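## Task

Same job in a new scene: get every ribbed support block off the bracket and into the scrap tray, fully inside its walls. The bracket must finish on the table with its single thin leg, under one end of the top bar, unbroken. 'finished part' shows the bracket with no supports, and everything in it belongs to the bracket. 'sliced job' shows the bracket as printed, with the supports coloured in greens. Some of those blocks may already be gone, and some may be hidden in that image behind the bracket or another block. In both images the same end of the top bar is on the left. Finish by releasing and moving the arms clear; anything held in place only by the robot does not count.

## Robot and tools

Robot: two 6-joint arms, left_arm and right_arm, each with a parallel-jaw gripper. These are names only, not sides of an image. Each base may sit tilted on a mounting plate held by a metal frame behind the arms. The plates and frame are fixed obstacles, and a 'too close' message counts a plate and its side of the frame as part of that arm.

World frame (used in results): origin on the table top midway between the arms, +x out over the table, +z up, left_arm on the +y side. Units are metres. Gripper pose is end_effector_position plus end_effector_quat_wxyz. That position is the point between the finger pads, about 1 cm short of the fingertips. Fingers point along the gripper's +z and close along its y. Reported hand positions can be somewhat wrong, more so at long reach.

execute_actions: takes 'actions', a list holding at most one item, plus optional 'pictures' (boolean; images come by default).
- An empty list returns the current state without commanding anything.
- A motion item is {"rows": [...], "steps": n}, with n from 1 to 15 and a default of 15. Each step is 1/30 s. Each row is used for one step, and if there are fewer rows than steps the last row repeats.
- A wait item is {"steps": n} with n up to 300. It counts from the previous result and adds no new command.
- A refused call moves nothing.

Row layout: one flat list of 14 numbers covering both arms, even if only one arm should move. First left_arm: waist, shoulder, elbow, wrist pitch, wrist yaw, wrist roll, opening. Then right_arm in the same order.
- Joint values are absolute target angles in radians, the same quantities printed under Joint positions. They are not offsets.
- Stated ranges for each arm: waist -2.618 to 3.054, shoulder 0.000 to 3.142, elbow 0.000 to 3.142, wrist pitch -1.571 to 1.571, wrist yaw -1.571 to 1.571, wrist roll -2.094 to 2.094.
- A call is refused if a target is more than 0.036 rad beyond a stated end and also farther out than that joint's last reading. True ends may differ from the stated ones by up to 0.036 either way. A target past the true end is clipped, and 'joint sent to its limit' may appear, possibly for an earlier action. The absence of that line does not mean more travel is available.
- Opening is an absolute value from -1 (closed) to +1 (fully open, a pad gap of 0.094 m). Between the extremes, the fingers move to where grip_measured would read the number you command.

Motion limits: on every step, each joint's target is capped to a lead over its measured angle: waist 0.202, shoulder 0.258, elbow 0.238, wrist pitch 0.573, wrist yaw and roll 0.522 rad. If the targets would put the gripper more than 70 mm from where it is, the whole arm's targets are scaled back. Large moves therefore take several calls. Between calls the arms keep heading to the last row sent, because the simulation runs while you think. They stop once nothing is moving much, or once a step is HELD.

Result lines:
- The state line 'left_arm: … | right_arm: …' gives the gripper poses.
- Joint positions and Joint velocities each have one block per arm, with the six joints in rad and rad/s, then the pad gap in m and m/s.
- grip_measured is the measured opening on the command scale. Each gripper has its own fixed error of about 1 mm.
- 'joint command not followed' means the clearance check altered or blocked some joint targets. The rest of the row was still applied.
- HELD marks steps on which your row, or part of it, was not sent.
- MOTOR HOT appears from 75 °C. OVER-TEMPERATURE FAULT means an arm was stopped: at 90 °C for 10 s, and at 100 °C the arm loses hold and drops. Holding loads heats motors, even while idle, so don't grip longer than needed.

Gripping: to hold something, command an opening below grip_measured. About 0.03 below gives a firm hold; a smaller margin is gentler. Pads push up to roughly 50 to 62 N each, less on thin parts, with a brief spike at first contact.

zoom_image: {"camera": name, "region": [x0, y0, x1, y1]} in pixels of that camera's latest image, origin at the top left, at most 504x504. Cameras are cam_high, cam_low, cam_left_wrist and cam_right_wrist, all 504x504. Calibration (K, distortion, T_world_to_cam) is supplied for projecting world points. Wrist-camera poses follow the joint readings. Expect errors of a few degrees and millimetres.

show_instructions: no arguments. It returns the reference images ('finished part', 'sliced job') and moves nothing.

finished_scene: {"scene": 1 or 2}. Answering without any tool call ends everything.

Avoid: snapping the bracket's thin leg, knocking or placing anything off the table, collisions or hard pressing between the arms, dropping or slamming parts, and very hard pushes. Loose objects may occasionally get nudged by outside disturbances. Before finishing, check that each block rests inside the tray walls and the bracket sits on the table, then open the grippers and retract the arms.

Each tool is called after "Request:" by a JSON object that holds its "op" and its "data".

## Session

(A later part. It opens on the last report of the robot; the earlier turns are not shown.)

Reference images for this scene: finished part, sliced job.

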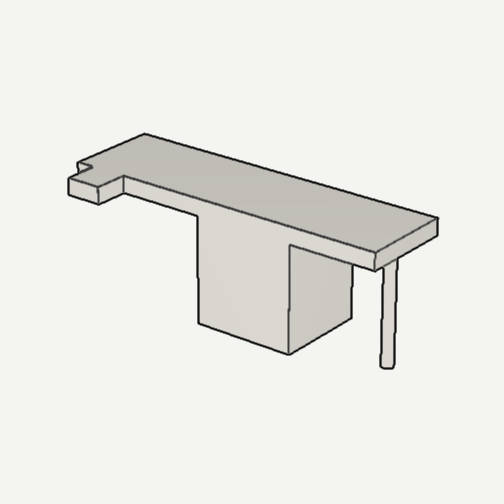

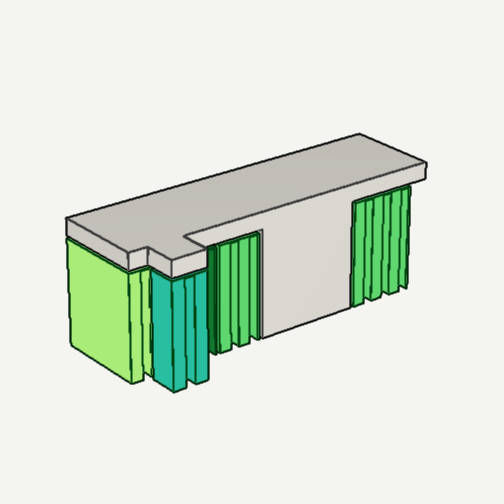

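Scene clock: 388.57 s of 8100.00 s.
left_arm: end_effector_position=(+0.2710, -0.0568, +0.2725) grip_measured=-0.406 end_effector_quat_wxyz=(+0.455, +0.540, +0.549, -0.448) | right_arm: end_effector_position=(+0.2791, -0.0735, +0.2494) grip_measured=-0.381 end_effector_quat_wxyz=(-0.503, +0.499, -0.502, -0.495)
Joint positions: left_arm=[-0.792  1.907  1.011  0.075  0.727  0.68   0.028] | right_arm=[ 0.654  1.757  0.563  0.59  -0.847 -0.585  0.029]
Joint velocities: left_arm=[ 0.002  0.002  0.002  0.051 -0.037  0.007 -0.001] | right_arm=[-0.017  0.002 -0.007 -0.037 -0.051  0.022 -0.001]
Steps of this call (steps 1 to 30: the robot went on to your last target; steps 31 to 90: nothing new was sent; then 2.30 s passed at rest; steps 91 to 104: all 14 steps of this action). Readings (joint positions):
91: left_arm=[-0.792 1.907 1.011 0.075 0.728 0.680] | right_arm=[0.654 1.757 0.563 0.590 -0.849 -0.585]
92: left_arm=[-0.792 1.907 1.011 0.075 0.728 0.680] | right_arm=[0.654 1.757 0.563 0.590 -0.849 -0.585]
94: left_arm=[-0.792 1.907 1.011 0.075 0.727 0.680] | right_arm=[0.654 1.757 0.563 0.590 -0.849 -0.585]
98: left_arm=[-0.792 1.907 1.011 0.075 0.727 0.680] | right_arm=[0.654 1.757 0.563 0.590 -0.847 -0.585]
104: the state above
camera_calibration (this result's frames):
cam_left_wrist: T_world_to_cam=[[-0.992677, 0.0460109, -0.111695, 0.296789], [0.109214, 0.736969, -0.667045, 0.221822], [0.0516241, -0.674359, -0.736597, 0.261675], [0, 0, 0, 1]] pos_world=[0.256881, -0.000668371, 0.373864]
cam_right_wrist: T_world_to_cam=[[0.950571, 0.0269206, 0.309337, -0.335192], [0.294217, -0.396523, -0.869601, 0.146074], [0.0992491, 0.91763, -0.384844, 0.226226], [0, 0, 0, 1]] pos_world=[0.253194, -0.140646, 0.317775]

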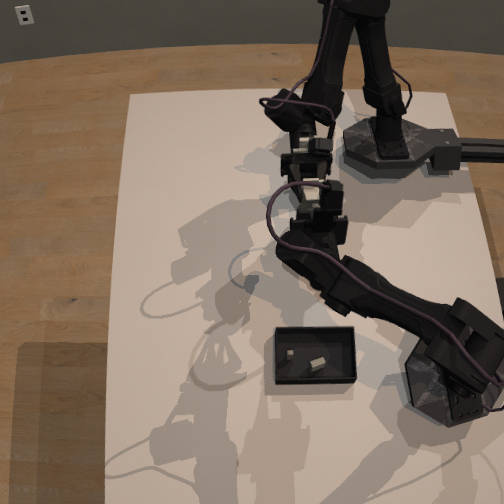

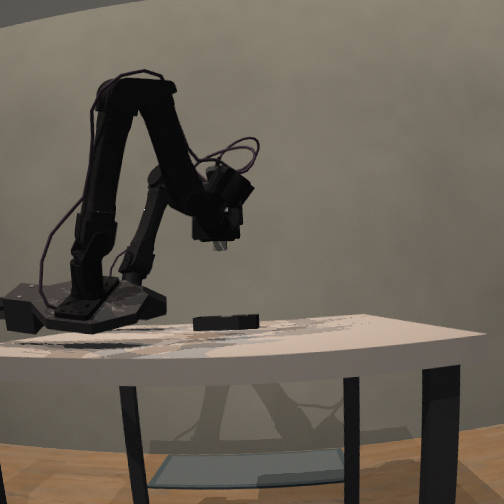

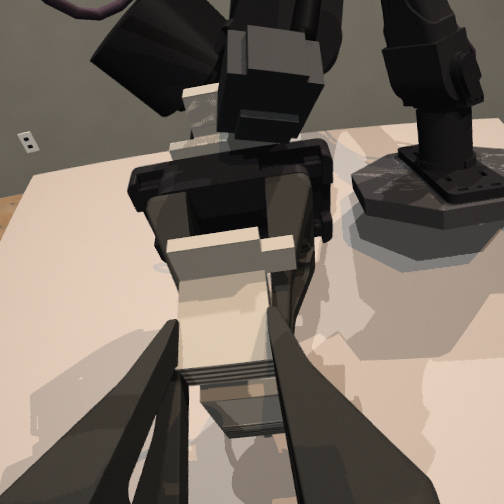

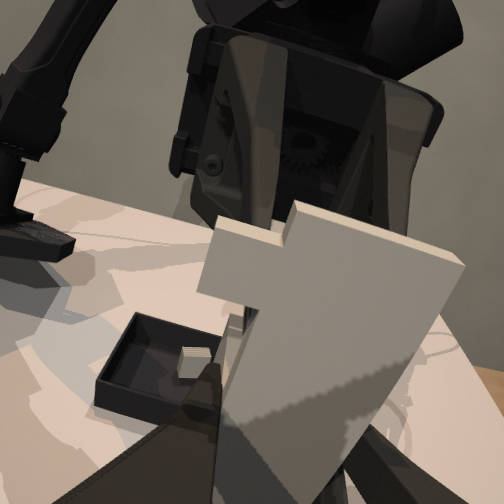

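Request:
{"op": "execute_actions", "data": {"actions": [{"rows":[[-0.7845,1.901,1.02,0.07,0.747,0.68,-0.46,0.646,1.757,0.563,0.584,-0.865,-0.585,-0.45],[-0.777,1.896,1.02,0.065,0.767,0.68,-0.46,0.638,1.757,0.563,0.578,-0.881,-0.585,-0.45],[-0.7695,1.89,1.02,0.06,0.787,0.68,-0.46,0.63,1.757,0.563,0.571,-0.897,-0.585,-0.45],[-0.762,1.884,1.02,0.055,0.807,0.68,-0.46,0.622,1.757,0.563,0.565,-0.912,-0.585,-0.45],[-0.7545,1.879,1.02,0.05,0.827,0.68,-0.46,0.613,1.757,0.563,0.559,-0.928,-0.585,-0.45],[-0.747,1.873,1.02,0.045,0.847,0.68,-0.46,0.605,1.757,0.563,0.552,-0.944,-0.585,-0.45],[-0.7395,1.868,1.02,0.04,0.867,0.68,-0.46,0.597,1.757,0.563,0.546,-0.96,-0.585,-0.45],[-0.732,1.862,1.02,0.035,0.887,0.68,-0.46,0.589,1.757,0.563,0.54,-0.975,-0.585,-0.45]],"steps":15}]}}

Scene clock: 394.63 s of 8100.00 s.
left_arm: end_effector_position=(+0.2751, -0.0394, +0.2843) grip_measured=-0.406 end_effector_quat_wxyz=(+0.460, +0.524, +0.530, -0.483) | right_arm: end_effector_position=(+0.2843, -0.0869, +0.2473) grip_measured=-0.381 end_effector_quat_wxyz=(-0.497, +0.486, -0.500, -0.517)
Joint positions: left_arm=[-0.733  1.885  1.011  0.061  0.843  0.68   0.028] | right_arm=[ 0.591  1.757  0.563  0.57  -0.93  -0.585  0.029]
Joint velocities: left_arm=[ 0.168 -0.066 -0.007  0.007 -0.022  0.022  0.001] | right_arm=[-0.032 -0.002 -0.017 -0.037 -0.066  0.007  0.   ]
Steps of this call (steps 1 to 15: the robot went on to your last target; steps 16 to 90: nothing new was sent; then 2.57 s passed at rest; steps 91 to 105: all 15 steps of this action). Readings (joint positions):
91: left_arm=[-0.792 1.907 1.011 0.075 0.728 0.680] | right_arm=[0.654 1.757 0.563 0.590 -0.847 -0.585]
92: left_arm=[-0.791 1.907 1.011 0.075 0.730 0.680] | right_arm=[0.653 1.757 0.563 0.590 -0.849 -0.585]
94: left_arm=[-0.789 1.907 1.011 0.075 0.741 0.680] | right_arm=[0.651 1.757 0.563 0.590 -0.858 -0.585]
98: left_arm=[-0.785 1.907 1.011 0.075 0.768 0.680] | right_arm=[0.646 1.757 0.563 0.589 -0.885 -0.585]
105: the state above
camera_calibration (this result's frames):
cam_left_wrist: T_world_to_cam=[[-0.993917, 0.0686449, -0.0861213, 0.295315], [0.109765, 0.681244, -0.72378, 0.230154], [0.0089858, -0.728831, -0.684635, 0.276692], [0, 0, 0, 1]] pos_world=[0.265769, 0.0245985, 0.381446]
cam_right_wrist: T_world_to_cam=[[0.961248, 0.0343808, 0.273534, -0.33272], [0.266855, -0.365162, -0.891878, 0.15344], [0.0692207, 0.930309, -0.360185, 0.240678], [0, 0, 0, 1]] pos_world=[0.262221, -0.156436, 0.314549]

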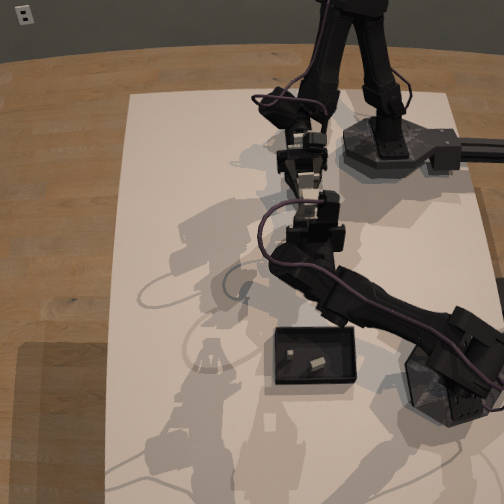

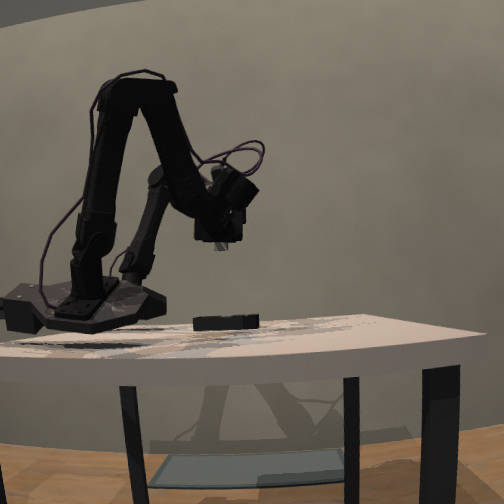

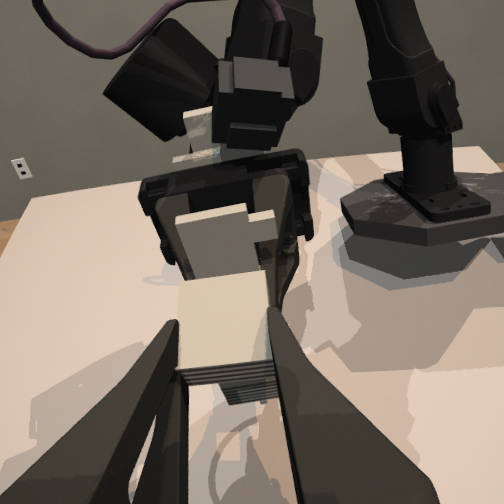

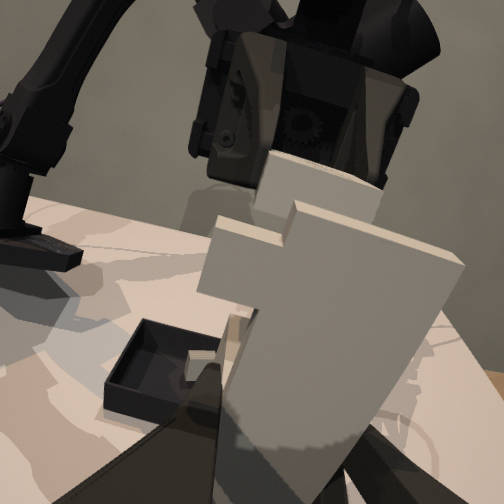

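Request:
{"op": "execute_actions", "data": {"actions": [{"rows":[[-0.72,1.84,1.02,0.0,0.87,0.70,-0.46,0.589,1.757,0.563,0.54,-0.975,-0.585,-0.45],[-0.705,1.81,1.02,-0.04,0.85,0.72,-0.46,0.589,1.757,0.563,0.54,-0.975,-0.585,-0.45],[-0.69,1.78,1.02,-0.09,0.82,0.74,-0.46,0.589,1.757,0.563,0.54,-0.975,-0.585,-0.45],[-0.68,1.76,1.02,-0.15,0.77,0.76,-0.46,0.589,1.757,0.563,0.54,-0.975,-0.585,-0.45],[-0.675,1.75,1.03,-0.22,0.69,0.78,-0.46,0.589,1.757,0.563,0.54,-0.975,-0.585,-0.45],[-0.675,1.75,1.04,-0.30,0.59,0.80,-0.46,0.589,1.757,0.563,0.54,-0.975,-0.585,-0.45],[-0.68,1.75,1.05,-0.38,0.48,0.815,-0.46,0.589,1.757,0.563,0.54,-0.975,-0.585,-0.45],[-0.69,1.76,1.06,-0.46,0.37,0.83,-0.46,0.589,1.757,0.563,0.54,-0.975,-0.585,-0.45],[-0.70,1.78,1.07,-0.54,0.26,0.84,-0.46,0.589,1.757,0.563,0.54,-0.975,-0.585,-0.45],[-0.71,1.80,1.08,-0.62,0.15,0.85,-0.46,0.589,1.757,0.563,0.54,-0.975,-0.585,-0.45],[-0.725,1.82,1.09,-0.70,0.04,0.86,-0.46,0.589,1.757,0.563,0.54,-0.975,-0.585,-0.45],[-0.74,1.84,1.10,-0.77,-0.07,0.87,-0.46,0.589,1.757,0.563,0.54,-0.975,-0.585,-0.45],[-0.755,1.86,1.11,-0.83,-0.18,0.88,-0.46,0.589,1.757,0.563,0.54,-0.975,-0.585,-0.45],[-0.77,1.88,1.12,-0.88,-0.28,0.885,-0.46,0.589,1.757,0.563,0.54,-0.975,-0.585,-0.45],[-0.785,1.90,1.125,-0.92,-0.37,0.89,-0.46,0.589,1.757,0.563,0.54,-0.975,-0.585,-0.45]],"steps":15}], "pictures": false}}

Request:
{"op": "execute_actions", "data": {"actions": [{"rows":[[-0.795,1.92,1.13,-0.94,-0.43,0.89,-0.46,0.6,1.757,0.563,0.55,-0.96,-0.585,-0.45],[-0.805,1.94,1.13,-0.94,-0.465,0.89,-0.46,0.61,1.757,0.563,0.56,-0.94,-0.585,-0.45],[-0.812,1.96,1.13,-0.94,-0.465,0.89,-0.46,0.62,1.757,0.563,0.57,-0.92,-0.585,-0.45],[-0.818,1.98,1.13,-0.94,-0.465,0.89,-0.46,0.63,1.757,0.563,0.58,-0.90,-0.585,-0.45],[-0.822,2.0,1.13,-0.94,-0.465,0.89,-0.46,0.64,1.757,0.563,0.59,-0.88,-0.585,-0.45],[-0.825,2.02,1.13,-0.94,-0.465,0.89,-0.46,0.65,1.757,0.563,0.6,-0.865,-0.585,-0.45],[-0.825,2.04,1.13,-0.935,-0.465,0.89,-0.46,0.665,1.757,0.563,0.6,-0.85,-0.585,-0.45]],"steps":15}]}}

Scene clock: 423.00 s of 8100.00 s.
left_arm: end_effector_position=(+0.2723, +0.0688, +0.1561) grip_measured=-0.406 end_effector_quat_wxyz=(+0.202, +0.612, +0.748, -0.162) | right_arm: end_effector_position=(+0.2812, -0.0870, +0.2479) grip_measured=-0.381 end_effector_quat_wxyz=(-0.493, +0.487, -0.496, -0.524)
Joint positions: left_arm=[-0.735  1.843  1.094 -0.632  0.025  0.843  0.028] | right_arm=[ 0.59   1.757  0.563  0.563 -0.947 -0.585  0.029]
Joint velocities: left_arm=[-0.462  0.706  0.129 -1.766 -2.777  0.256  0.001] | right_arm=[ 0.002 -0.002 -0.017 -0.022 -0.007  0.022 -0.   ]
Steps of this call (steps 1 to 30: the robot went on to your last target; steps 31 to 90: nothing new was sent; then 24.87 s passed at rest; steps 91 to 105: all 15 steps of this action). Readings (joint positions):
91: left_arm=[-0.728 1.882 1.011 0.053 0.867 0.682] | right_arm=[0.590 1.757 0.563 0.563 -0.946 -0.585]
92: left_arm=[-0.726 1.876 1.011 0.039 0.862 0.687] | right_arm=[0.590 1.757 0.563 0.563 -0.946 -0.585]
94: left_arm=[-0.715 1.843 1.011 -0.014 0.838 0.707] | right_arm=[0.590 1.757 0.563 0.563 -0.947 -0.585]
98: left_arm=[-0.683 1.766 1.029 -0.188 0.655 0.762] | right_arm=[0.590 1.757 0.563 0.563 -0.947 -0.585]
105: the state above

Scene clock: 423.50 s of 8100.00 s.
left_arm: end_effector_position=(+0.2300, +0.1453, +0.0878) grip_measured=-0.406 end_effector_quat_wxyz=(-0.041, +0.709, +0.702, +0.048) | right_arm: end_effector_position=(+0.2770, -0.0734, +0.2503) grip_measured=-0.381 end_effector_quat_wxyz=(-0.502, +0.500, -0.498, -0.500)
Joint positions: left_arm=[-0.81   2.037  1.098 -0.914 -0.447  0.881  0.028] | right_arm=[ 0.654  1.757  0.563  0.589 -0.859 -0.585  0.029]
Joint velocities: left_arm=[-0.012  0.002  0.007 -0.168 -0.125 -0.051  0.   ] | right_arm=[-0.002 -0.017  0.007 -0.022  0.051  0.007 -0.001]
Steps of this call (steps 1 to 15: all 15 steps of this action). Readings (joint positions):
1: left_arm=[-0.751 1.868 1.097 -0.690 -0.065 0.851] | right_arm=[0.590 1.757 0.563 0.563 -0.947 -0.585]
2: left_arm=[-0.766 1.892 1.098 -0.739 -0.145 0.858] | right_arm=[0.591 1.757 0.563 0.563 -0.945 -0.585]
4: left_arm=[-0.790 1.939 1.098 -0.813 -0.263 0.867] | right_arm=[0.598 1.757 0.563 0.564 -0.933 -0.585]
8: left_arm=[-0.810 2.014 1.098 -0.883 -0.382 0.877] | right_arm=[0.638 1.757 0.563 0.579 -0.889 -0.585]
15: the state above
camera_calibration (this result's frames):
cam_left_wrist: T_world_to_cam=[[-0.991096, 0.125129, 0.0455109, 0.200526], [0.121337, 0.708039, 0.695671, -0.164065], [0.0548253, 0.694999, -0.716917, 0.0625875], [0, 0, 0, 1]] pos_world=[0.215216, 0.0475745, 0.149879]
cam_right_wrist: T_world_to_cam=[[0.95062, 0.0356219, 0.308305, -0.332613], [0.297406, -0.388523, -0.872124, 0.147838], [0.088717, 0.92075, -0.379932, 0.228615], [0, 0, 0, 1]] pos_world=[0.251939, -0.14121, 0.318338]

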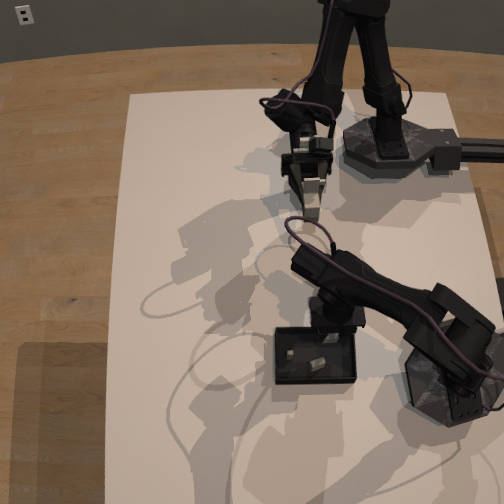

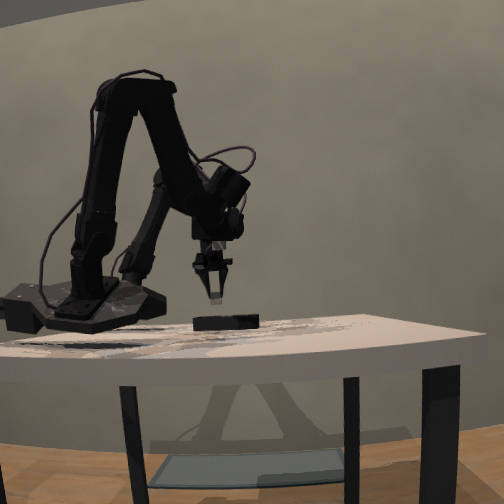

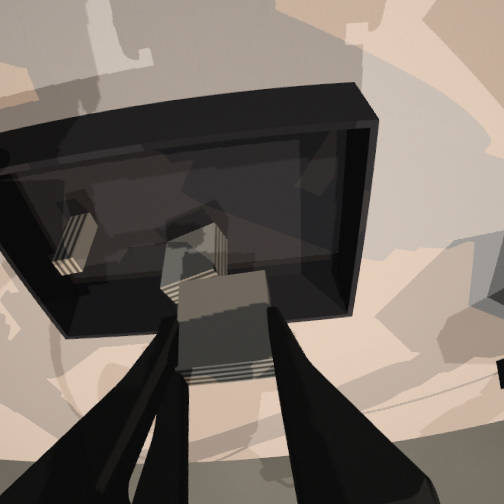

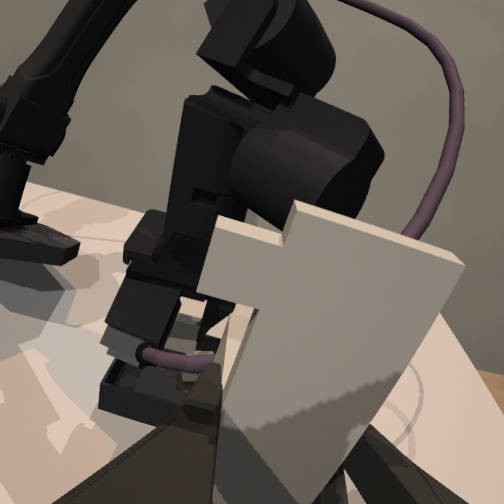

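Request:
{"op": "execute_actions", "data": {"actions": [{"rows":[[-0.806,2.045,1.09,-0.88,-0.466,0.90,-0.46,0.665,1.757,0.563,0.6,-0.85,-0.585,-0.45],[-0.80,2.057,1.08,-0.845,-0.466,0.91,-0.46,0.665,1.757,0.563,0.6,-0.85,-0.585,-0.45],[-0.794,2.069,1.07,-0.815,-0.467,0.92,-0.46,0.665,1.757,0.563,0.6,-0.85,-0.585,-0.45],[-0.788,2.081,1.06,-0.79,-0.467,0.93,-0.46,0.665,1.757,0.563,0.6,-0.85,-0.585,-0.45],[-0.782,2.093,1.05,-0.765,-0.468,0.938,-0.46,0.665,1.757,0.563,0.6,-0.85,-0.585,-0.45],[-0.776,2.105,1.041,-0.74,-0.468,0.946,-0.46,0.665,1.757,0.563,0.6,-0.85,-0.585,-0.45],[-0.77,2.117,1.032,-0.715,-0.469,0.954,-0.46,0.665,1.757,0.563,0.6,-0.85,-0.585,-0.45],[-0.764,2.129,1.023,-0.69,-0.469,0.962,-0.46,0.665,1.757,0.563,0.6,-0.85,-0.585,-0.45],[-0.758,2.141,1.014,-0.67,-0.469,0.968,-0.46,0.665,1.757,0.563,0.6,-0.85,-0.585,-0.45],[-0.751,2.153,1.005,-0.665,-0.469,0.968,-0.46,0.665,1.757,0.563,0.6,-0.85,-0.585,-0.45],[-0.745,2.165,0.996,-0.665,-0.469,0.968,-0.46,0.665,1.757,0.563,0.6,-0.85,-0.585,-0.45]],"steps":15}], "pictures": false}}

Request:
{"op": "execute_actions", "data": {"actions": [{"steps":5}]}}

Scene clock: 431.93 s of 8100.00 s.
left_arm: end_effector_position=(+0.2242, +0.1496, +0.0297) grip_measured=-0.406 end_effector_quat_wxyz=(-0.059, +0.715, +0.695, +0.047) | right_arm: end_effector_position=(+0.2786, -0.0734, +0.2498) grip_measured=-0.381 end_effector_quat_wxyz=(-0.503, +0.500, -0.501, -0.496)
Joint positions: left_arm=[-0.747  2.162  1.007 -0.706 -0.467  0.952  0.028] | right_arm=[ 0.654  1.757  0.563  0.591 -0.85  -0.585  0.029]
Joint velocities: left_arm=[-0.002  0.037 -0.071  0.051 -0.051  0.022 -0.001] | right_arm=[-0.012 -0.007 -0.012  0.007  0.022  0.066 -0.   ]
Steps of this call (steps 1 to 30: the robot went on to your last target; steps 31 to 90: nothing new was sent; then 4.93 s passed at rest; steps 91 to 105: all 15 steps of this action). Readings (joint positions):
91: left_arm=[-0.810 2.037 1.098 -0.917 -0.464 0.884] | right_arm=[0.654 1.757 0.563 0.591 -0.850 -0.585]
92: left_arm=[-0.810 2.037 1.098 -0.910 -0.464 0.887] | right_arm=[0.654 1.757 0.563 0.591 -0.850 -0.585]
94: left_arm=[-0.807 2.042 1.094 -0.878 -0.464 0.897] | right_arm=[0.654 1.757 0.563 0.591 -0.850 -0.585]
98: left_arm=[-0.784 2.083 1.063 -0.789 -0.466 0.924] | right_arm=[0.654 1.757 0.563 0.591 -0.850 -0.585]
105: the state above

Scene clock: 432.10 s of 8100.00 s.
left_arm: end_effector_position=(+0.2273, +0.1473, +0.0292) grip_measured=-0.406 end_effector_quat_wxyz=(-0.052, +0.714, +0.696, +0.049) | right_arm: end_effector_position=(+0.2786, -0.0734, +0.2498) grip_measured=-0.381 end_effector_quat_wxyz=(-0.503, +0.500, -0.501, -0.496)
Joint positions: left_arm=[-0.747  2.162  1.006 -0.688 -0.468  0.957  0.028] | right_arm=[ 0.654  1.757  0.563  0.591 -0.85  -0.585  0.029]
Joint velocities: left_arm=[-0.017 -0.012 -0.002  0.066 -0.037 -0.007  0.   ] | right_arm=[ 0.002  0.012  0.007  0.022 -0.022  0.051 -0.001]
Steps of this call (steps 1 to 5: the robot went on to your last target). Readings (joint positions):
1: left_arm=[-0.747 2.162 1.006 -0.703 -0.467 0.954] | right_arm=[0.654 1.757 0.563 0.591 -0.850 -0.585]
2: left_arm=[-0.747 2.162 1.006 -0.700 -0.467 0.955] | right_arm=[0.654 1.757 0.563 0.591 -0.850 -0.585]
4: left_arm=[-0.747 2.162 1.006 -0.690 -0.468 0.956] | right_arm=[0.654 1.757 0.563 0.591 -0.850 -0.585]
5: the state above
camera_calibration (this result's frames):
cam_left_wrist: T_world_to_cam=[[-0.988209, 0.139772, 0.0624981, 0.196934], [0.142908, 0.69553, 0.704142, -0.127747], [0.05495, 0.704771, -0.707303, 0.0175585], [0, 0, 0, 1]] pos_world=[0.211904, 0.0489509, 0.090063]
cam_right_wrist: T_world_to_cam=[[0.950281, 0.0285257, 0.310084, -0.334896], [0.295766, -0.394177, -0.870142, 0.146481], [0.0974065, 0.918592, -0.383016, 0.226484], [0, 0, 0, 1]] pos_world=[0.25286, -0.140754, 0.318052]

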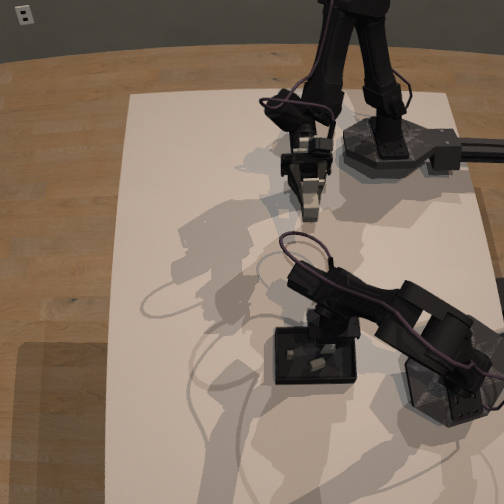

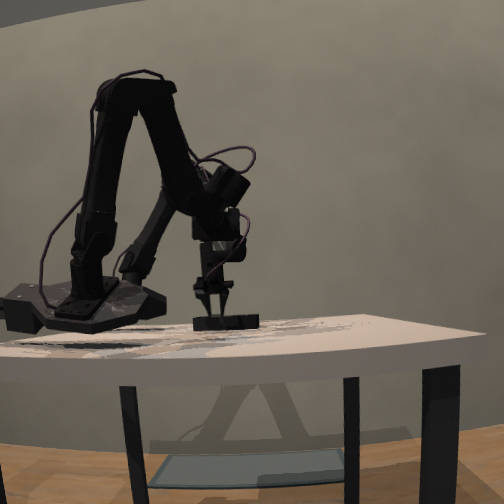

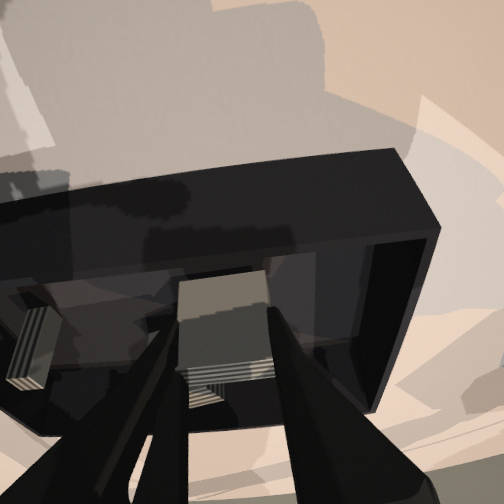

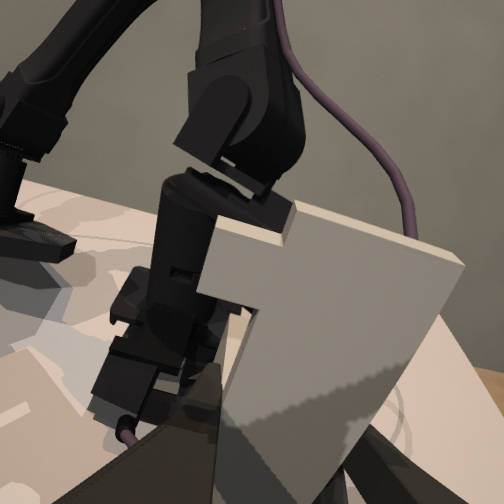

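Request:
{"op": "execute_actions", "data": {"actions": [{"rows":[[-0.745,2.165,0.996,-0.67,-0.469,0.96,-0.38,0.665,1.757,0.563,0.6,-0.85,-0.585,-0.45],[-0.745,2.165,0.996,-0.67,-0.469,0.96,-0.3,0.665,1.757,0.563,0.6,-0.85,-0.585,-0.45],[-0.745,2.165,0.996,-0.67,-0.469,0.96,-0.2,0.665,1.757,0.563,0.6,-0.85,-0.585,-0.45],[-0.745,2.165,1.0,-0.68,-0.469,0.96,-0.2,0.665,1.757,0.563,0.6,-0.85,-0.585,-0.45],[-0.75,2.15,1.02,-0.71,-0.469,0.95,-0.2,0.665,1.757,0.563,0.6,-0.85,-0.585,-0.45],[-0.76,2.13,1.04,-0.75,-0.469,0.94,-0.2,0.665,1.757,0.563,0.6,-0.85,-0.585,-0.45],[-0.77,2.11,1.058,-0.79,-0.469,0.93,-0.2,0.665,1.757,0.563,0.6,-0.85,-0.585,-0.45],[-0.78,2.09,1.075,-0.83,-0.469,0.92,-0.2,0.665,1.757,0.563,0.6,-0.85,-0.585,-0.45],[-0.79,2.07,1.09,-0.86,-0.465,0.91,-0.2,0.665,1.757,0.563,0.6,-0.85,-0.585,-0.45],[-0.795,2.04,1.10,-0.88,-0.46,0.90,-0.2,0.665,1.757,0.563,0.6,-0.85,-0.585,-0.45],[-0.79,2.01,1.10,-0.88,-0.43,0.90,-0.2,0.665,1.757,0.563,0.6,-0.85,-0.585,-0.45],[-0.775,1.975,1.09,-0.86,-0.38,0.89,-0.15,0.665,1.757,0.563,0.6,-0.85,-0.585,-0.45],[-0.75,1.94,1.075,-0.82,-0.3,0.88,-0.1,0.665,1.757,0.563,0.6,-0.85,-0.585,-0.45],[-0.72,1.91,1.055,-0.76,-0.2,0.87,-0.05,0.665,1.757,0.563,0.6,-0.85,-0.585,-0.45],[-0.69,1.89,1.03,-0.68,-0.09,0.86,0,0.665,1.757,0.563,0.6,-0.85,-0.585,-0.45]],"steps":15}], "pictures": false}}

Request:
{"op": "execute_actions", "data": {"actions": [{"rows":[[-0.66,1.88,1.01,-0.59,0.02,0.855,0,0.665,1.757,0.563,0.6,-0.85,-0.585,-0.45],[-0.635,1.88,0.99,-0.50,0.13,0.85,0,0.665,1.757,0.563,0.6,-0.85,-0.585,-0.45],[-0.615,1.885,0.97,-0.41,0.24,0.845,0,0.665,1.757,0.563,0.6,-0.85,-0.585,-0.45],[-0.60,1.895,0.95,-0.32,0.35,0.84,0,0.665,1.757,0.563,0.6,-0.85,-0.585,-0.45],[-0.59,1.91,0.93,-0.23,0.46,0.835,0,0.665,1.757,0.563,0.6,-0.85,-0.585,-0.45],[-0.58,1.925,0.915,-0.14,0.57,0.83,0,0.665,1.757,0.563,0.6,-0.85,-0.585,-0.45],[-0.575,1.94,0.90,-0.05,0.67,0.825,0,0.665,1.757,0.563,0.6,-0.85,-0.585,-0.45],[-0.57,1.96,0.885,0.04,0.76,0.82,0,0.665,1.757,0.563,0.6,-0.85,-0.585,-0.45],[-0.567,1.98,0.87,0.13,0.84,0.815,0,0.665,1.757,0.563,0.6,-0.85,-0.585,-0.45],[-0.565,2.0,0.855,0.21,0.91,0.81,0,0.665,1.757,0.563,0.6,-0.85,-0.585,-0.45],[-0.563,2.02,0.84,0.29,0.97,0.805,0,0.665,1.757,0.563,0.6,-0.85,-0.585,-0.45],[-0.562,2.04,0.825,0.36,1.02,0.80,0,0.665,1.757,0.563,0.6,-0.85,-0.585,-0.45],[-0.561,2.06,0.81,0.41,1.05,0.80,0,0.665,1.757,0.563,0.6,-0.85,-0.585,-0.45],[-0.56,2.075,0.797,0.44,1.055,0.80,0,0.665,1.757,0.563,0.6,-0.85,-0.585,-0.45]],"steps":15}], "pictures": false}}

Request:
{"op": "execute_actions", "data": {"actions": [{"steps":15}]}}

Scene clock: 463.70 s of 8100.00 s.
left_arm: end_effector_position=(+0.2450, +0.1345, +0.0931) grip_measured=-0.024 end_effector_quat_wxyz=(+0.031, +0.677, +0.735, -0.004) | right_arm: end_effector_position=(+0.2786, -0.0734, +0.2498) grip_measured=-0.381 end_effector_quat_wxyz=(-0.503, +0.500, -0.501, -0.496)
Joint positions: left_arm=[-0.75   1.957  1.058 -0.789 -0.335  0.904  0.046] | right_arm=[ 0.654  1.757  0.563  0.591 -0.85  -0.585  0.029]
Joint velocities: left_arm=[ 0.462 -1.038 -0.085  0.608  1.692 -0.183  0.044] | right_arm=[ 0.002 -0.007  0.007  0.007 -0.022  0.037  0.001]
Steps of this call (steps 1 to 30: the robot went on to your last target; steps 31 to 90: nothing new was sent; then 28.10 s passed at rest; steps 91 to 105: all 15 steps of this action). Readings (joint positions):
91: left_arm=[-0.747 2.162 1.006 -0.678 -0.468 0.959] | right_arm=[0.654 1.757 0.563 0.591 -0.850 -0.585]
92: left_arm=[-0.747 2.162 1.006 -0.678 -0.468 0.959] | right_arm=[0.654 1.757 0.563 0.591 -0.850 -0.585]
94: left_arm=[-0.747 2.162 1.006 -0.678 -0.468 0.959] | right_arm=[0.654 1.757 0.563 0.591 -0.850 -0.585]
98: left_arm=[-0.749 2.155 1.019 -0.726 -0.468 0.949] | right_arm=[0.654 1.757 0.563 0.591 -0.850 -0.585]
105: the state above

Scene clock: 464.20 s of 8100.00 s.
left_arm: end_effector_position=(+0.2755, -0.0085, +0.1661) grip_measured=-0.001 end_effector_quat_wxyz=(+0.430, +0.507, +0.584, -0.466) | right_arm: end_effector_position=(+0.2786, -0.0734, +0.2498) grip_measured=-0.381 end_effector_quat_wxyz=(-0.503, +0.500, -0.501, -0.496)
Joint positions: left_arm=[-0.564  2.048  0.829  0.221  0.851  0.819  0.047] | right_arm=[ 0.654  1.757  0.563  0.591 -0.85  -0.585  0.029]
Joint velocities: left_arm=[ 0.002  0.403 -0.33   1.443  1.253 -0.066  0.   ] | right_arm=[-0.002  0.002  0.007 -0.037 -0.037  0.037  0.001]
Steps of this call (steps 1 to 15: all 15 steps of this action). Readings (joint positions):
1: left_arm=[-0.729 1.925 1.053 -0.757 -0.271 0.896] | right_arm=[0.654 1.757 0.563 0.591 -0.850 -0.585]
2: left_arm=[-0.702 1.900 1.044 -0.711 -0.198 0.889] | right_arm=[0.654 1.757 0.563 0.591 -0.850 -0.585]
4: left_arm=[-0.642 1.881 1.015 -0.590 -0.034 0.875] | right_arm=[0.654 1.757 0.563 0.591 -0.850 -0.585]
8: left_arm=[-0.569 1.911 0.932 -0.297 0.333 0.850] | right_arm=[0.654 1.757 0.563 0.591 -0.850 -0.585]
15: the state above

Scene clock: 464.70 s of 8100.00 s.
left_arm: end_effector_position=(+0.2730, -0.0145, +0.2005) grip_measured=-0.001 end_effector_quat_wxyz=(+0.500, +0.505, +0.494, -0.501) | right_arm: end_effector_position=(+0.2786, -0.0734, +0.2498) grip_measured=-0.381 end_effector_quat_wxyz=(-0.503, +0.500, -0.501, -0.496)
Joint positions: left_arm=[-0.564  2.07   0.809  0.428  1.029  0.81   0.047] | right_arm=[ 0.654  1.757  0.563  0.591 -0.85  -0.585  0.029]
Joint velocities: left_arm=[-0.002 -0.002 -0.007  0.051  0.007  0.007 -0.001] | right_arm=[-0.012  0.012  0.012 -0.022 -0.022 -0.022 -0.001]
Steps of this call (steps 1 to 15: the robot went on to your last target). Readings (joint positions):
1: left_arm=[-0.564 2.059 0.820 0.261 0.887 0.817] | right_arm=[0.654 1.757 0.563 0.591 -0.850 -0.585]
2: left_arm=[-0.564 2.067 0.813 0.291 0.916 0.816] | right_arm=[0.654 1.757 0.563 0.591 -0.850 -0.585]
4: left_arm=[-0.564 2.070 0.809 0.335 0.958 0.814] | right_arm=[0.654 1.757 0.563 0.591 -0.850 -0.585]
8: left_arm=[-0.564 2.070 0.809 0.397 1.005 0.811] | right_arm=[0.654 1.757 0.563 0.591 -0.850 -0.585]
15: the state above
camera_calibration (this result's frames):
cam_left_wrist: T_world_to_cam=[[-0.990064, 0.0510993, -0.131007, 0.292039], [0.135488, 0.596035, -0.791445, 0.158114], [0.0376425, -0.801331, -0.597036, 0.211011], [0, 0, 0, 1]] pos_world=[0.259771, 0.0599249, 0.289379]
cam_right_wrist: T_world_to_cam=[[0.950281, 0.0285257, 0.310084, -0.334896], [0.295766, -0.394177, -0.870142, 0.146481], [0.0974065, 0.918592, -0.383016, 0.226484], [0, 0, 0, 1]] pos_world=[0.25286, -0.140754, 0.318052]

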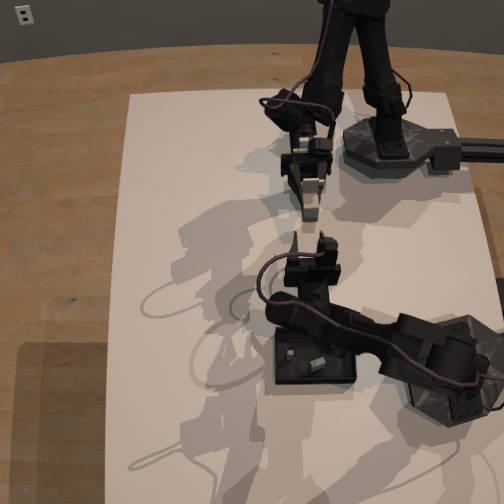

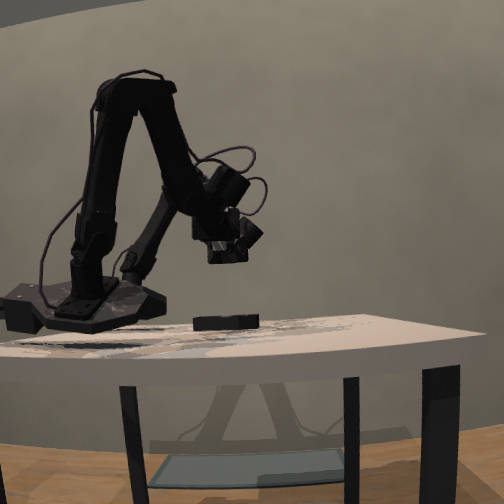

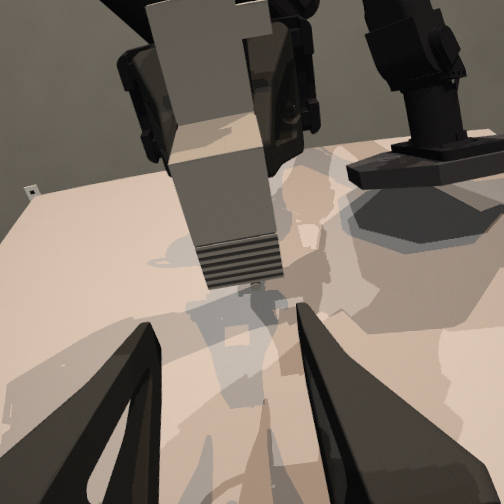

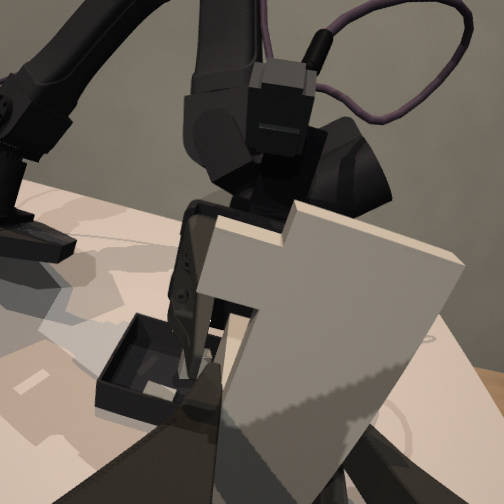

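Request:
{"op": "execute_actions", "data": {"actions": [{"rows":[[-0.575,2.08,0.82,0.46,1.03,0.785,0,0.665,1.757,0.563,0.6,-0.85,-0.585,-0.45],[-0.585,2.09,0.826,0.485,1.02,0.77,0,0.665,1.757,0.563,0.6,-0.85,-0.585,-0.45],[-0.595,2.10,0.830,0.505,1.01,0.755,0,0.665,1.757,0.563,0.6,-0.85,-0.585,-0.45],[-0.605,2.11,0.833,0.525,1.003,0.74,0,0.665,1.757,0.563,0.6,-0.85,-0.585,-0.45],[-0.615,2.12,0.836,0.545,0.996,0.725,0,0.665,1.757,0.563,0.6,-0.85,-0.585,-0.45],[-0.625,2.13,0.839,0.565,0.989,0.71,0,0.665,1.757,0.563,0.6,-0.85,-0.585,-0.45],[-0.635,2.14,0.842,0.585,0.982,0.695,0,0.665,1.757,0.563,0.6,-0.85,-0.585,-0.45],[-0.645,2.15,0.845,0.605,0.975,0.68,0,0.665,1.757,0.563,0.6,-0.85,-0.585,-0.45],[-0.655,2.16,0.848,0.625,0.968,0.67,0,0.665,1.757,0.563,0.6,-0.85,-0.585,-0.45],[-0.665,2.17,0.851,0.64,0.961,0.66,0,0.665,1.757,0.563,0.6,-0.85,-0.585,-0.45],[-0.674,2.18,0.854,0.648,0.958,0.657,0,0.665,1.757,0.563,0.6,-0.85,-0.585,-0.45],[-0.683,2.19,0.857,0.648,0.958,0.657,0,0.665,1.757,0.563,0.6,-0.85,-0.585,-0.45]],"steps":15}], "pictures": false}}

Request:
{"op": "execute_actions", "data": {"actions": [{"steps":10}]}}

Scene clock: 481.37 s of 8100.00 s.
left_arm: end_effector_position=(+0.2640, -0.0559, +0.1969) grip_measured=-0.001 end_effector_quat_wxyz=(+0.497, +0.508, +0.490, -0.505) | right_arm: end_effector_position=(+0.2786, -0.0734, +0.2498) grip_measured=-0.381 end_effector_quat_wxyz=(-0.503, +0.500, -0.501, -0.496)
Joint positions: left_arm=[-0.672  2.176  0.83   0.614  0.965  0.684  0.047] | right_arm=[ 0.654  1.757  0.563  0.591 -0.85  -0.585  0.029]
Joint velocities: left_arm=[-0.081  0.061  0.017  0.095 -0.051 -0.154  0.   ] | right_arm=[-0.002 -0.007  0.012  0.037  0.037 -0.066 -0.001]
Steps of this call (steps 1 to 15: the robot went on to your last target; steps 16 to 90: nothing new was sent; then 13.17 s passed at rest; steps 91 to 105: all 15 steps of this action). Readings (joint positions):
91: left_arm=[-0.564 2.070 0.809 0.436 1.034 0.808] | right_arm=[0.654 1.757 0.563 0.591 -0.850 -0.585]
92: left_arm=[-0.564 2.070 0.809 0.443 1.031 0.803] | right_arm=[0.654 1.757 0.563 0.591 -0.850 -0.585]
94: left_arm=[-0.568 2.075 0.809 0.468 1.022 0.787] | right_arm=[0.654 1.757 0.563 0.591 -0.850 -0.585]
98: left_arm=[-0.605 2.112 0.815 0.531 0.998 0.742] | right_arm=[0.654 1.757 0.563 0.591 -0.850 -0.585]
105: the state above

Scene clock: 481.70 s of 8100.00 s.
left_arm: end_effector_position=(+0.2670, -0.0567, +0.1989) grip_measured=-0.001 end_effector_quat_wxyz=(+0.503, +0.505, +0.490, -0.502) | right_arm: end_effector_position=(+0.2786, -0.0734, +0.2498) grip_measured=-0.381 end_effector_quat_wxyz=(-0.503, +0.500, -0.501, -0.496)
Joint positions: left_arm=[-0.674  2.178  0.83   0.639  0.957  0.669  0.047] | right_arm=[ 0.654  1.757  0.563  0.591 -0.85  -0.585  0.029]
Joint velocities: left_arm=[ 0.007 -0.012  0.007  0.022 -0.081  0.022 -0.   ] | right_arm=[ 0.012 -0.002  0.002 -0.007 -0.007  0.037  0.   ]
Steps of this call (steps 1 to 10: the robot went on to your last target). Readings (joint positions):
1: left_arm=[-0.673 2.177 0.830 0.618 0.964 0.681] | right_arm=[0.654 1.757 0.563 0.591 -0.850 -0.585]
2: left_arm=[-0.674 2.178 0.830 0.621 0.962 0.678] | right_arm=[0.654 1.757 0.563 0.591 -0.850 -0.585]
4: left_arm=[-0.674 2.178 0.830 0.629 0.960 0.674] | right_arm=[0.654 1.757 0.563 0.591 -0.850 -0.585]
8: left_arm=[-0.674 2.178 0.830 0.637 0.957 0.670] | right_arm=[0.654 1.757 0.563 0.591 -0.850 -0.585]
10: the state above
camera_calibration (this result's frames):
cam_left_wrist: T_world_to_cam=[[-0.989262, 0.0520542, -0.136567, 0.28895], [0.14081, 0.589765, -0.795204, 0.181749], [0.0391487, -0.805896, -0.590762, 0.174603], [0, 0, 0, 1]] pos_world=[0.25342, 0.0184815, 0.287137]
cam_right_wrist: T_world_to_cam=[[0.950281, 0.0285257, 0.310084, -0.334896], [0.295766, -0.394177, -0.870142, 0.146481], [0.0974065, 0.918592, -0.383016, 0.226484], [0, 0, 0, 1]] pos_world=[0.25286, -0.140754, 0.318052]

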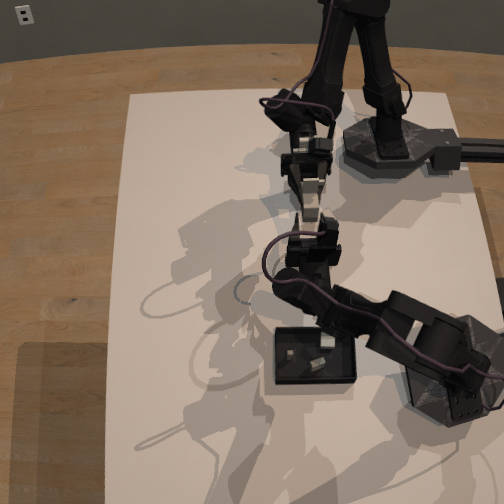

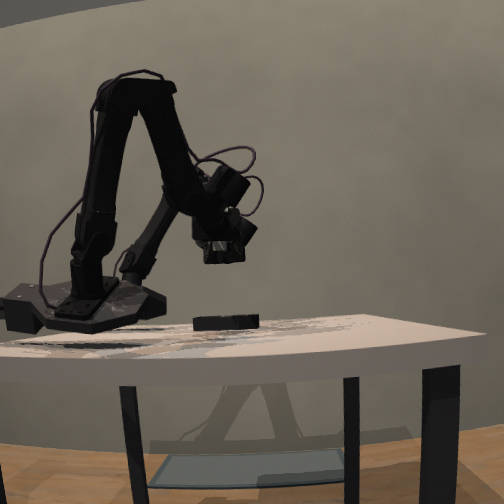

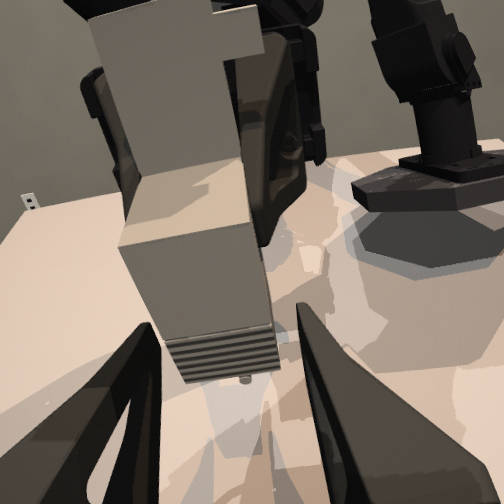

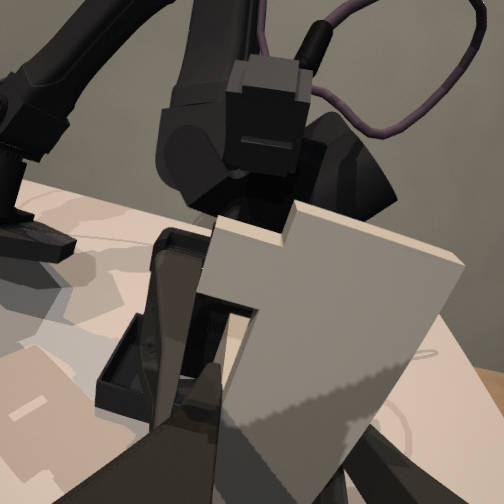

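Request:
{"op": "execute_actions", "data": {"actions": [{"rows":[[-0.676,2.18,0.84,0.642,0.955,0.667,-0.1,0.654,1.757,0.563,0.591,-0.85,-0.585,-0.45],[-0.676,2.18,0.84,0.642,0.955,0.667,-0.2,0.654,1.757,0.563,0.591,-0.85,-0.585,-0.45],[-0.676,2.18,0.84,0.642,0.955,0.667,-0.27,0.654,1.757,0.563,0.591,-0.85,-0.585,-0.45],[-0.676,2.18,0.84,0.642,0.955,0.667,-0.31,0.654,1.757,0.563,0.591,-0.85,-0.585,-0.45],[-0.676,2.18,0.84,0.642,0.955,0.667,-0.34,0.654,1.757,0.563,0.591,-0.85,-0.585,-0.45],[-0.676,2.18,0.84,0.642,0.955,0.667,-0.37,0.654,1.757,0.563,0.591,-0.85,-0.585,-0.45],[-0.676,2.18,0.84,0.642,0.955,0.667,-0.40,0.654,1.757,0.563,0.591,-0.85,-0.585,-0.45],[-0.676,2.18,0.84,0.642,0.955,0.667,-0.43,0.654,1.757,0.563,0.591,-0.85,-0.585,-0.45],[-0.676,2.18,0.84,0.642,0.955,0.667,-0.46,0.654,1.757,0.563,0.591,-0.85,-0.585,-0.45]],"steps":14}]}}

Scene clock: 496.17 s of 8100.00 s.
left_arm: end_effector_position=(+0.2676, -0.0567, +0.1990) grip_measured=-0.395 end_effector_quat_wxyz=(+0.503, +0.504, +0.491, -0.501) | right_arm: end_effector_position=(+0.2796, -0.0735, +0.2497) grip_measured=-0.381 end_effector_quat_wxyz=(-0.505, +0.500, -0.501, -0.494)
Joint positions: left_arm=[-0.674  2.178  0.83   0.642  0.954  0.667  0.028] | right_arm=[ 0.654  1.757  0.563  0.594 -0.845 -0.586  0.029]
Joint velocities: left_arm=[-0.007  0.002 -0.002 -0.022 -0.095 -0.007 -0.001] | right_arm=[ 0.002  0.007 -0.012 -0.007  0.066 -0.037  0.   ]
Steps of this call (steps 1 to 30: the robot went on to your last target; steps 31 to 90: nothing new was sent; then 11.00 s passed at rest; steps 91 to 104: all 14 steps of this action). Readings (joint positions):
91: left_arm=[-0.674 2.178 0.830 0.642 0.955 0.667] | right_arm=[0.654 1.757 0.563 0.591 -0.850 -0.585]
92: left_arm=[-0.674 2.178 0.830 0.642 0.955 0.667] | right_arm=[0.654 1.757 0.563 0.591 -0.850 -0.585]
94: left_arm=[-0.674 2.178 0.830 0.642 0.954 0.667] | right_arm=[0.654 1.757 0.563 0.591 -0.850 -0.585]
98: left_arm=[-0.674 2.178 0.830 0.642 0.954 0.667] | right_arm=[0.654 1.757 0.563 0.594 -0.845 -0.586]
104: the state above
camera_calibration (this result's frames):
cam_left_wrist: T_world_to_cam=[[-0.989331, 0.0490772, -0.137173, 0.289584], [0.139505, 0.590504, -0.794886, 0.182051], [0.0419903, -0.805541, -0.59105, 0.173934], [0, 0, 0, 1]] pos_world=[0.253793, 0.0183974, 0.287236]
cam_right_wrist: T_world_to_cam=[[0.949525, 0.0242548, 0.312754, -0.336554], [0.296276, -0.396928, -0.868716, 0.145381], [0.10307, 0.917529, -0.384079, 0.224956], [0, 0, 0, 1]] pos_world=[0.253307, -0.140534, 0.317955]

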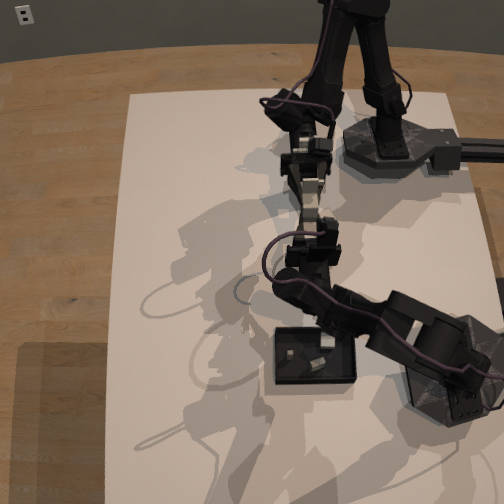

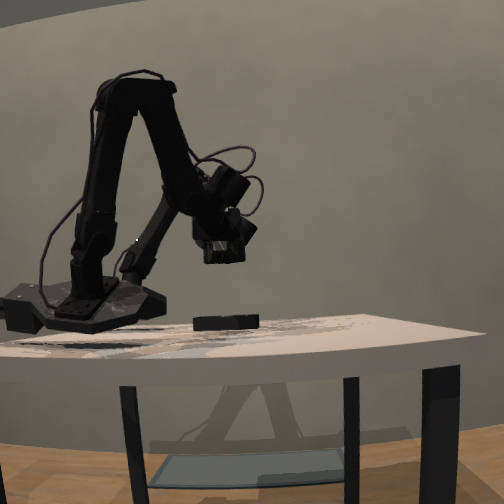

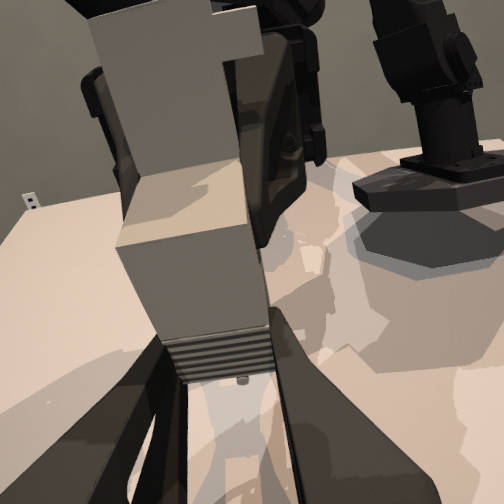

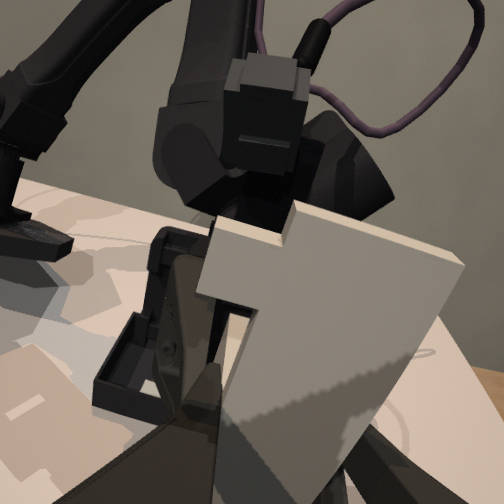

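Request:
{"op": "execute_actions", "data": {"actions": [{"rows":[[-0.667,2.165,0.84,0.632,0.972,0.677,-0.46,0.646,1.757,0.563,0.586,-0.862,-0.585,-0.45],[-0.659,2.155,0.84,0.62,0.99,0.689,-0.46,0.638,1.757,0.563,0.58,-0.878,-0.585,-0.45],[-0.652,2.146,0.84,0.607,1.007,0.70,-0.46,0.63,1.757,0.563,0.573,-0.894,-0.585,-0.45],[-0.644,2.138,0.84,0.594,1.025,0.712,-0.46,0.622,1.757,0.563,0.566,-0.91,-0.585,-0.45],[-0.637,2.13,0.84,0.58,1.042,0.724,-0.46,0.613,1.757,0.563,0.559,-0.926,-0.585,-0.45],[-0.629,2.122,0.84,0.566,1.06,0.736,-0.46,0.605,1.757,0.563,0.552,-0.942,-0.585,-0.45],[-0.622,2.115,0.84,0.552,1.077,0.748,-0.46,0.597,1.757,0.563,0.546,-0.958,-0.585,-0.45],[-0.614,2.108,0.84,0.538,1.095,0.76,-0.46,0.589,1.757,0.563,0.54,-0.972,-0.585,-0.45]],"steps":15}]}}

Scene clock: 514.00 s of 8100.00 s.
left_arm: end_effector_position=(+0.2720, -0.0339, +0.2050) grip_measured=-0.395 end_effector_quat_wxyz=(+0.510, +0.504, +0.473, -0.512) | right_arm: end_effector_position=(+0.2830, -0.0864, +0.2500) grip_measured=-0.382 end_effector_quat_wxyz=(-0.502, +0.490, -0.491, -0.518)
Joint positions: left_arm=[-0.607  2.137  0.83   0.558  1.046  0.741  0.028] | right_arm=[ 0.593  1.758  0.563  0.581 -0.941 -0.593  0.029]
Joint velocities: left_arm=[ 0.027 -0.081  0.012 -0.007  0.154  0.183 -0.   ] | right_arm=[ 0.002 -0.017 -0.017 -0.154 -0.095 -0.022 -0.002]
Steps of this call (steps 1 to 15: the robot went on to your last target; steps 16 to 90: nothing new was sent; then 14.33 s passed at rest; steps 91 to 105: all 15 steps of this action). Readings (joint positions):
91: left_arm=[-0.674 2.178 0.830 0.642 0.955 0.667] | right_arm=[0.654 1.757 0.563 0.594 -0.845 -0.586]
92: left_arm=[-0.673 2.178 0.830 0.641 0.957 0.668] | right_arm=[0.654 1.757 0.563 0.594 -0.847 -0.586]
94: left_arm=[-0.672 2.177 0.830 0.638 0.963 0.673] | right_arm=[0.651 1.757 0.563 0.593 -0.856 -0.587]
98: left_arm=[-0.672 2.161 0.830 0.610 0.981 0.697] | right_arm=[0.645 1.758 0.563 0.592 -0.892 -0.593]
105: the state above
camera_calibration (this result's frames):
cam_left_wrist: T_world_to_cam=[[-0.986108, 0.0662301, -0.152333, 0.296398], [0.163201, 0.557101, -0.81425, 0.169186], [0.0309369, -0.827799, -0.56017, 0.191588], [0, 0, 0, 1]] pos_world=[0.258742, 0.0447124, 0.290233]
cam_right_wrist: T_world_to_cam=[[0.956395, 0.0385006, 0.289529, -0.334417], [0.284101, -0.352711, -0.891561, 0.152432], [0.0677944, 0.93494, -0.348269, 0.239066], [0, 0, 0, 1]] pos_world=[0.260322, -0.156873, 0.315985]

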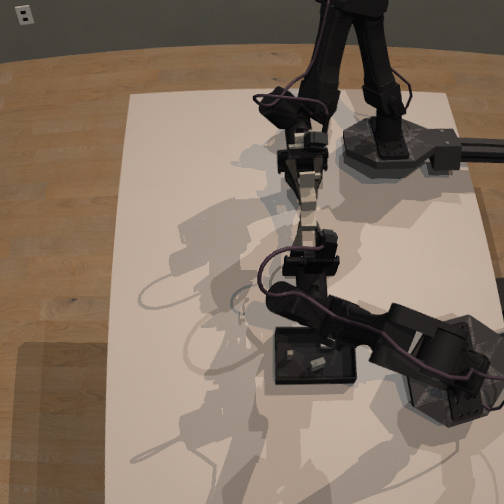

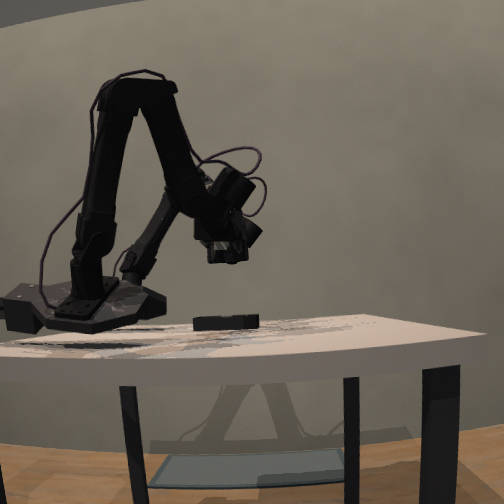

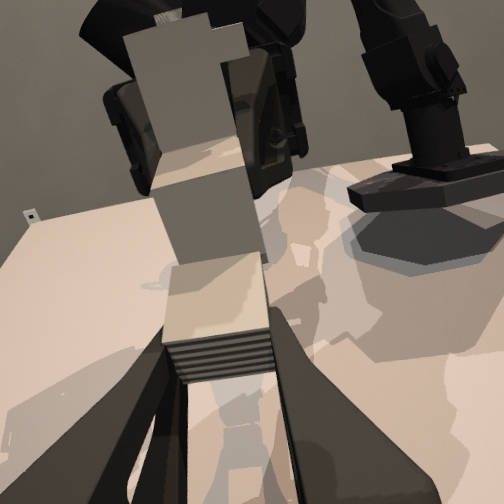

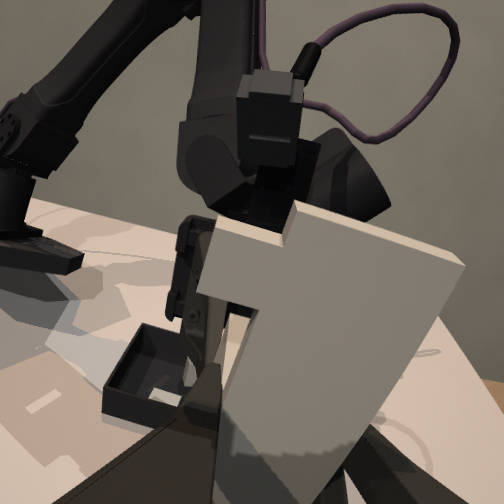

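Request:
{"op": "zoom_image", "data": {"camera": "cam_high", "region": [255,300,375,400]}}

Region (255, 300, 375, 400) of cam_high's 504x504 image, scaled by 4.200, with more detail than that image has.

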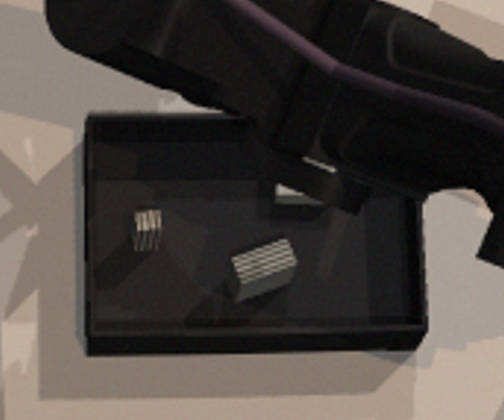

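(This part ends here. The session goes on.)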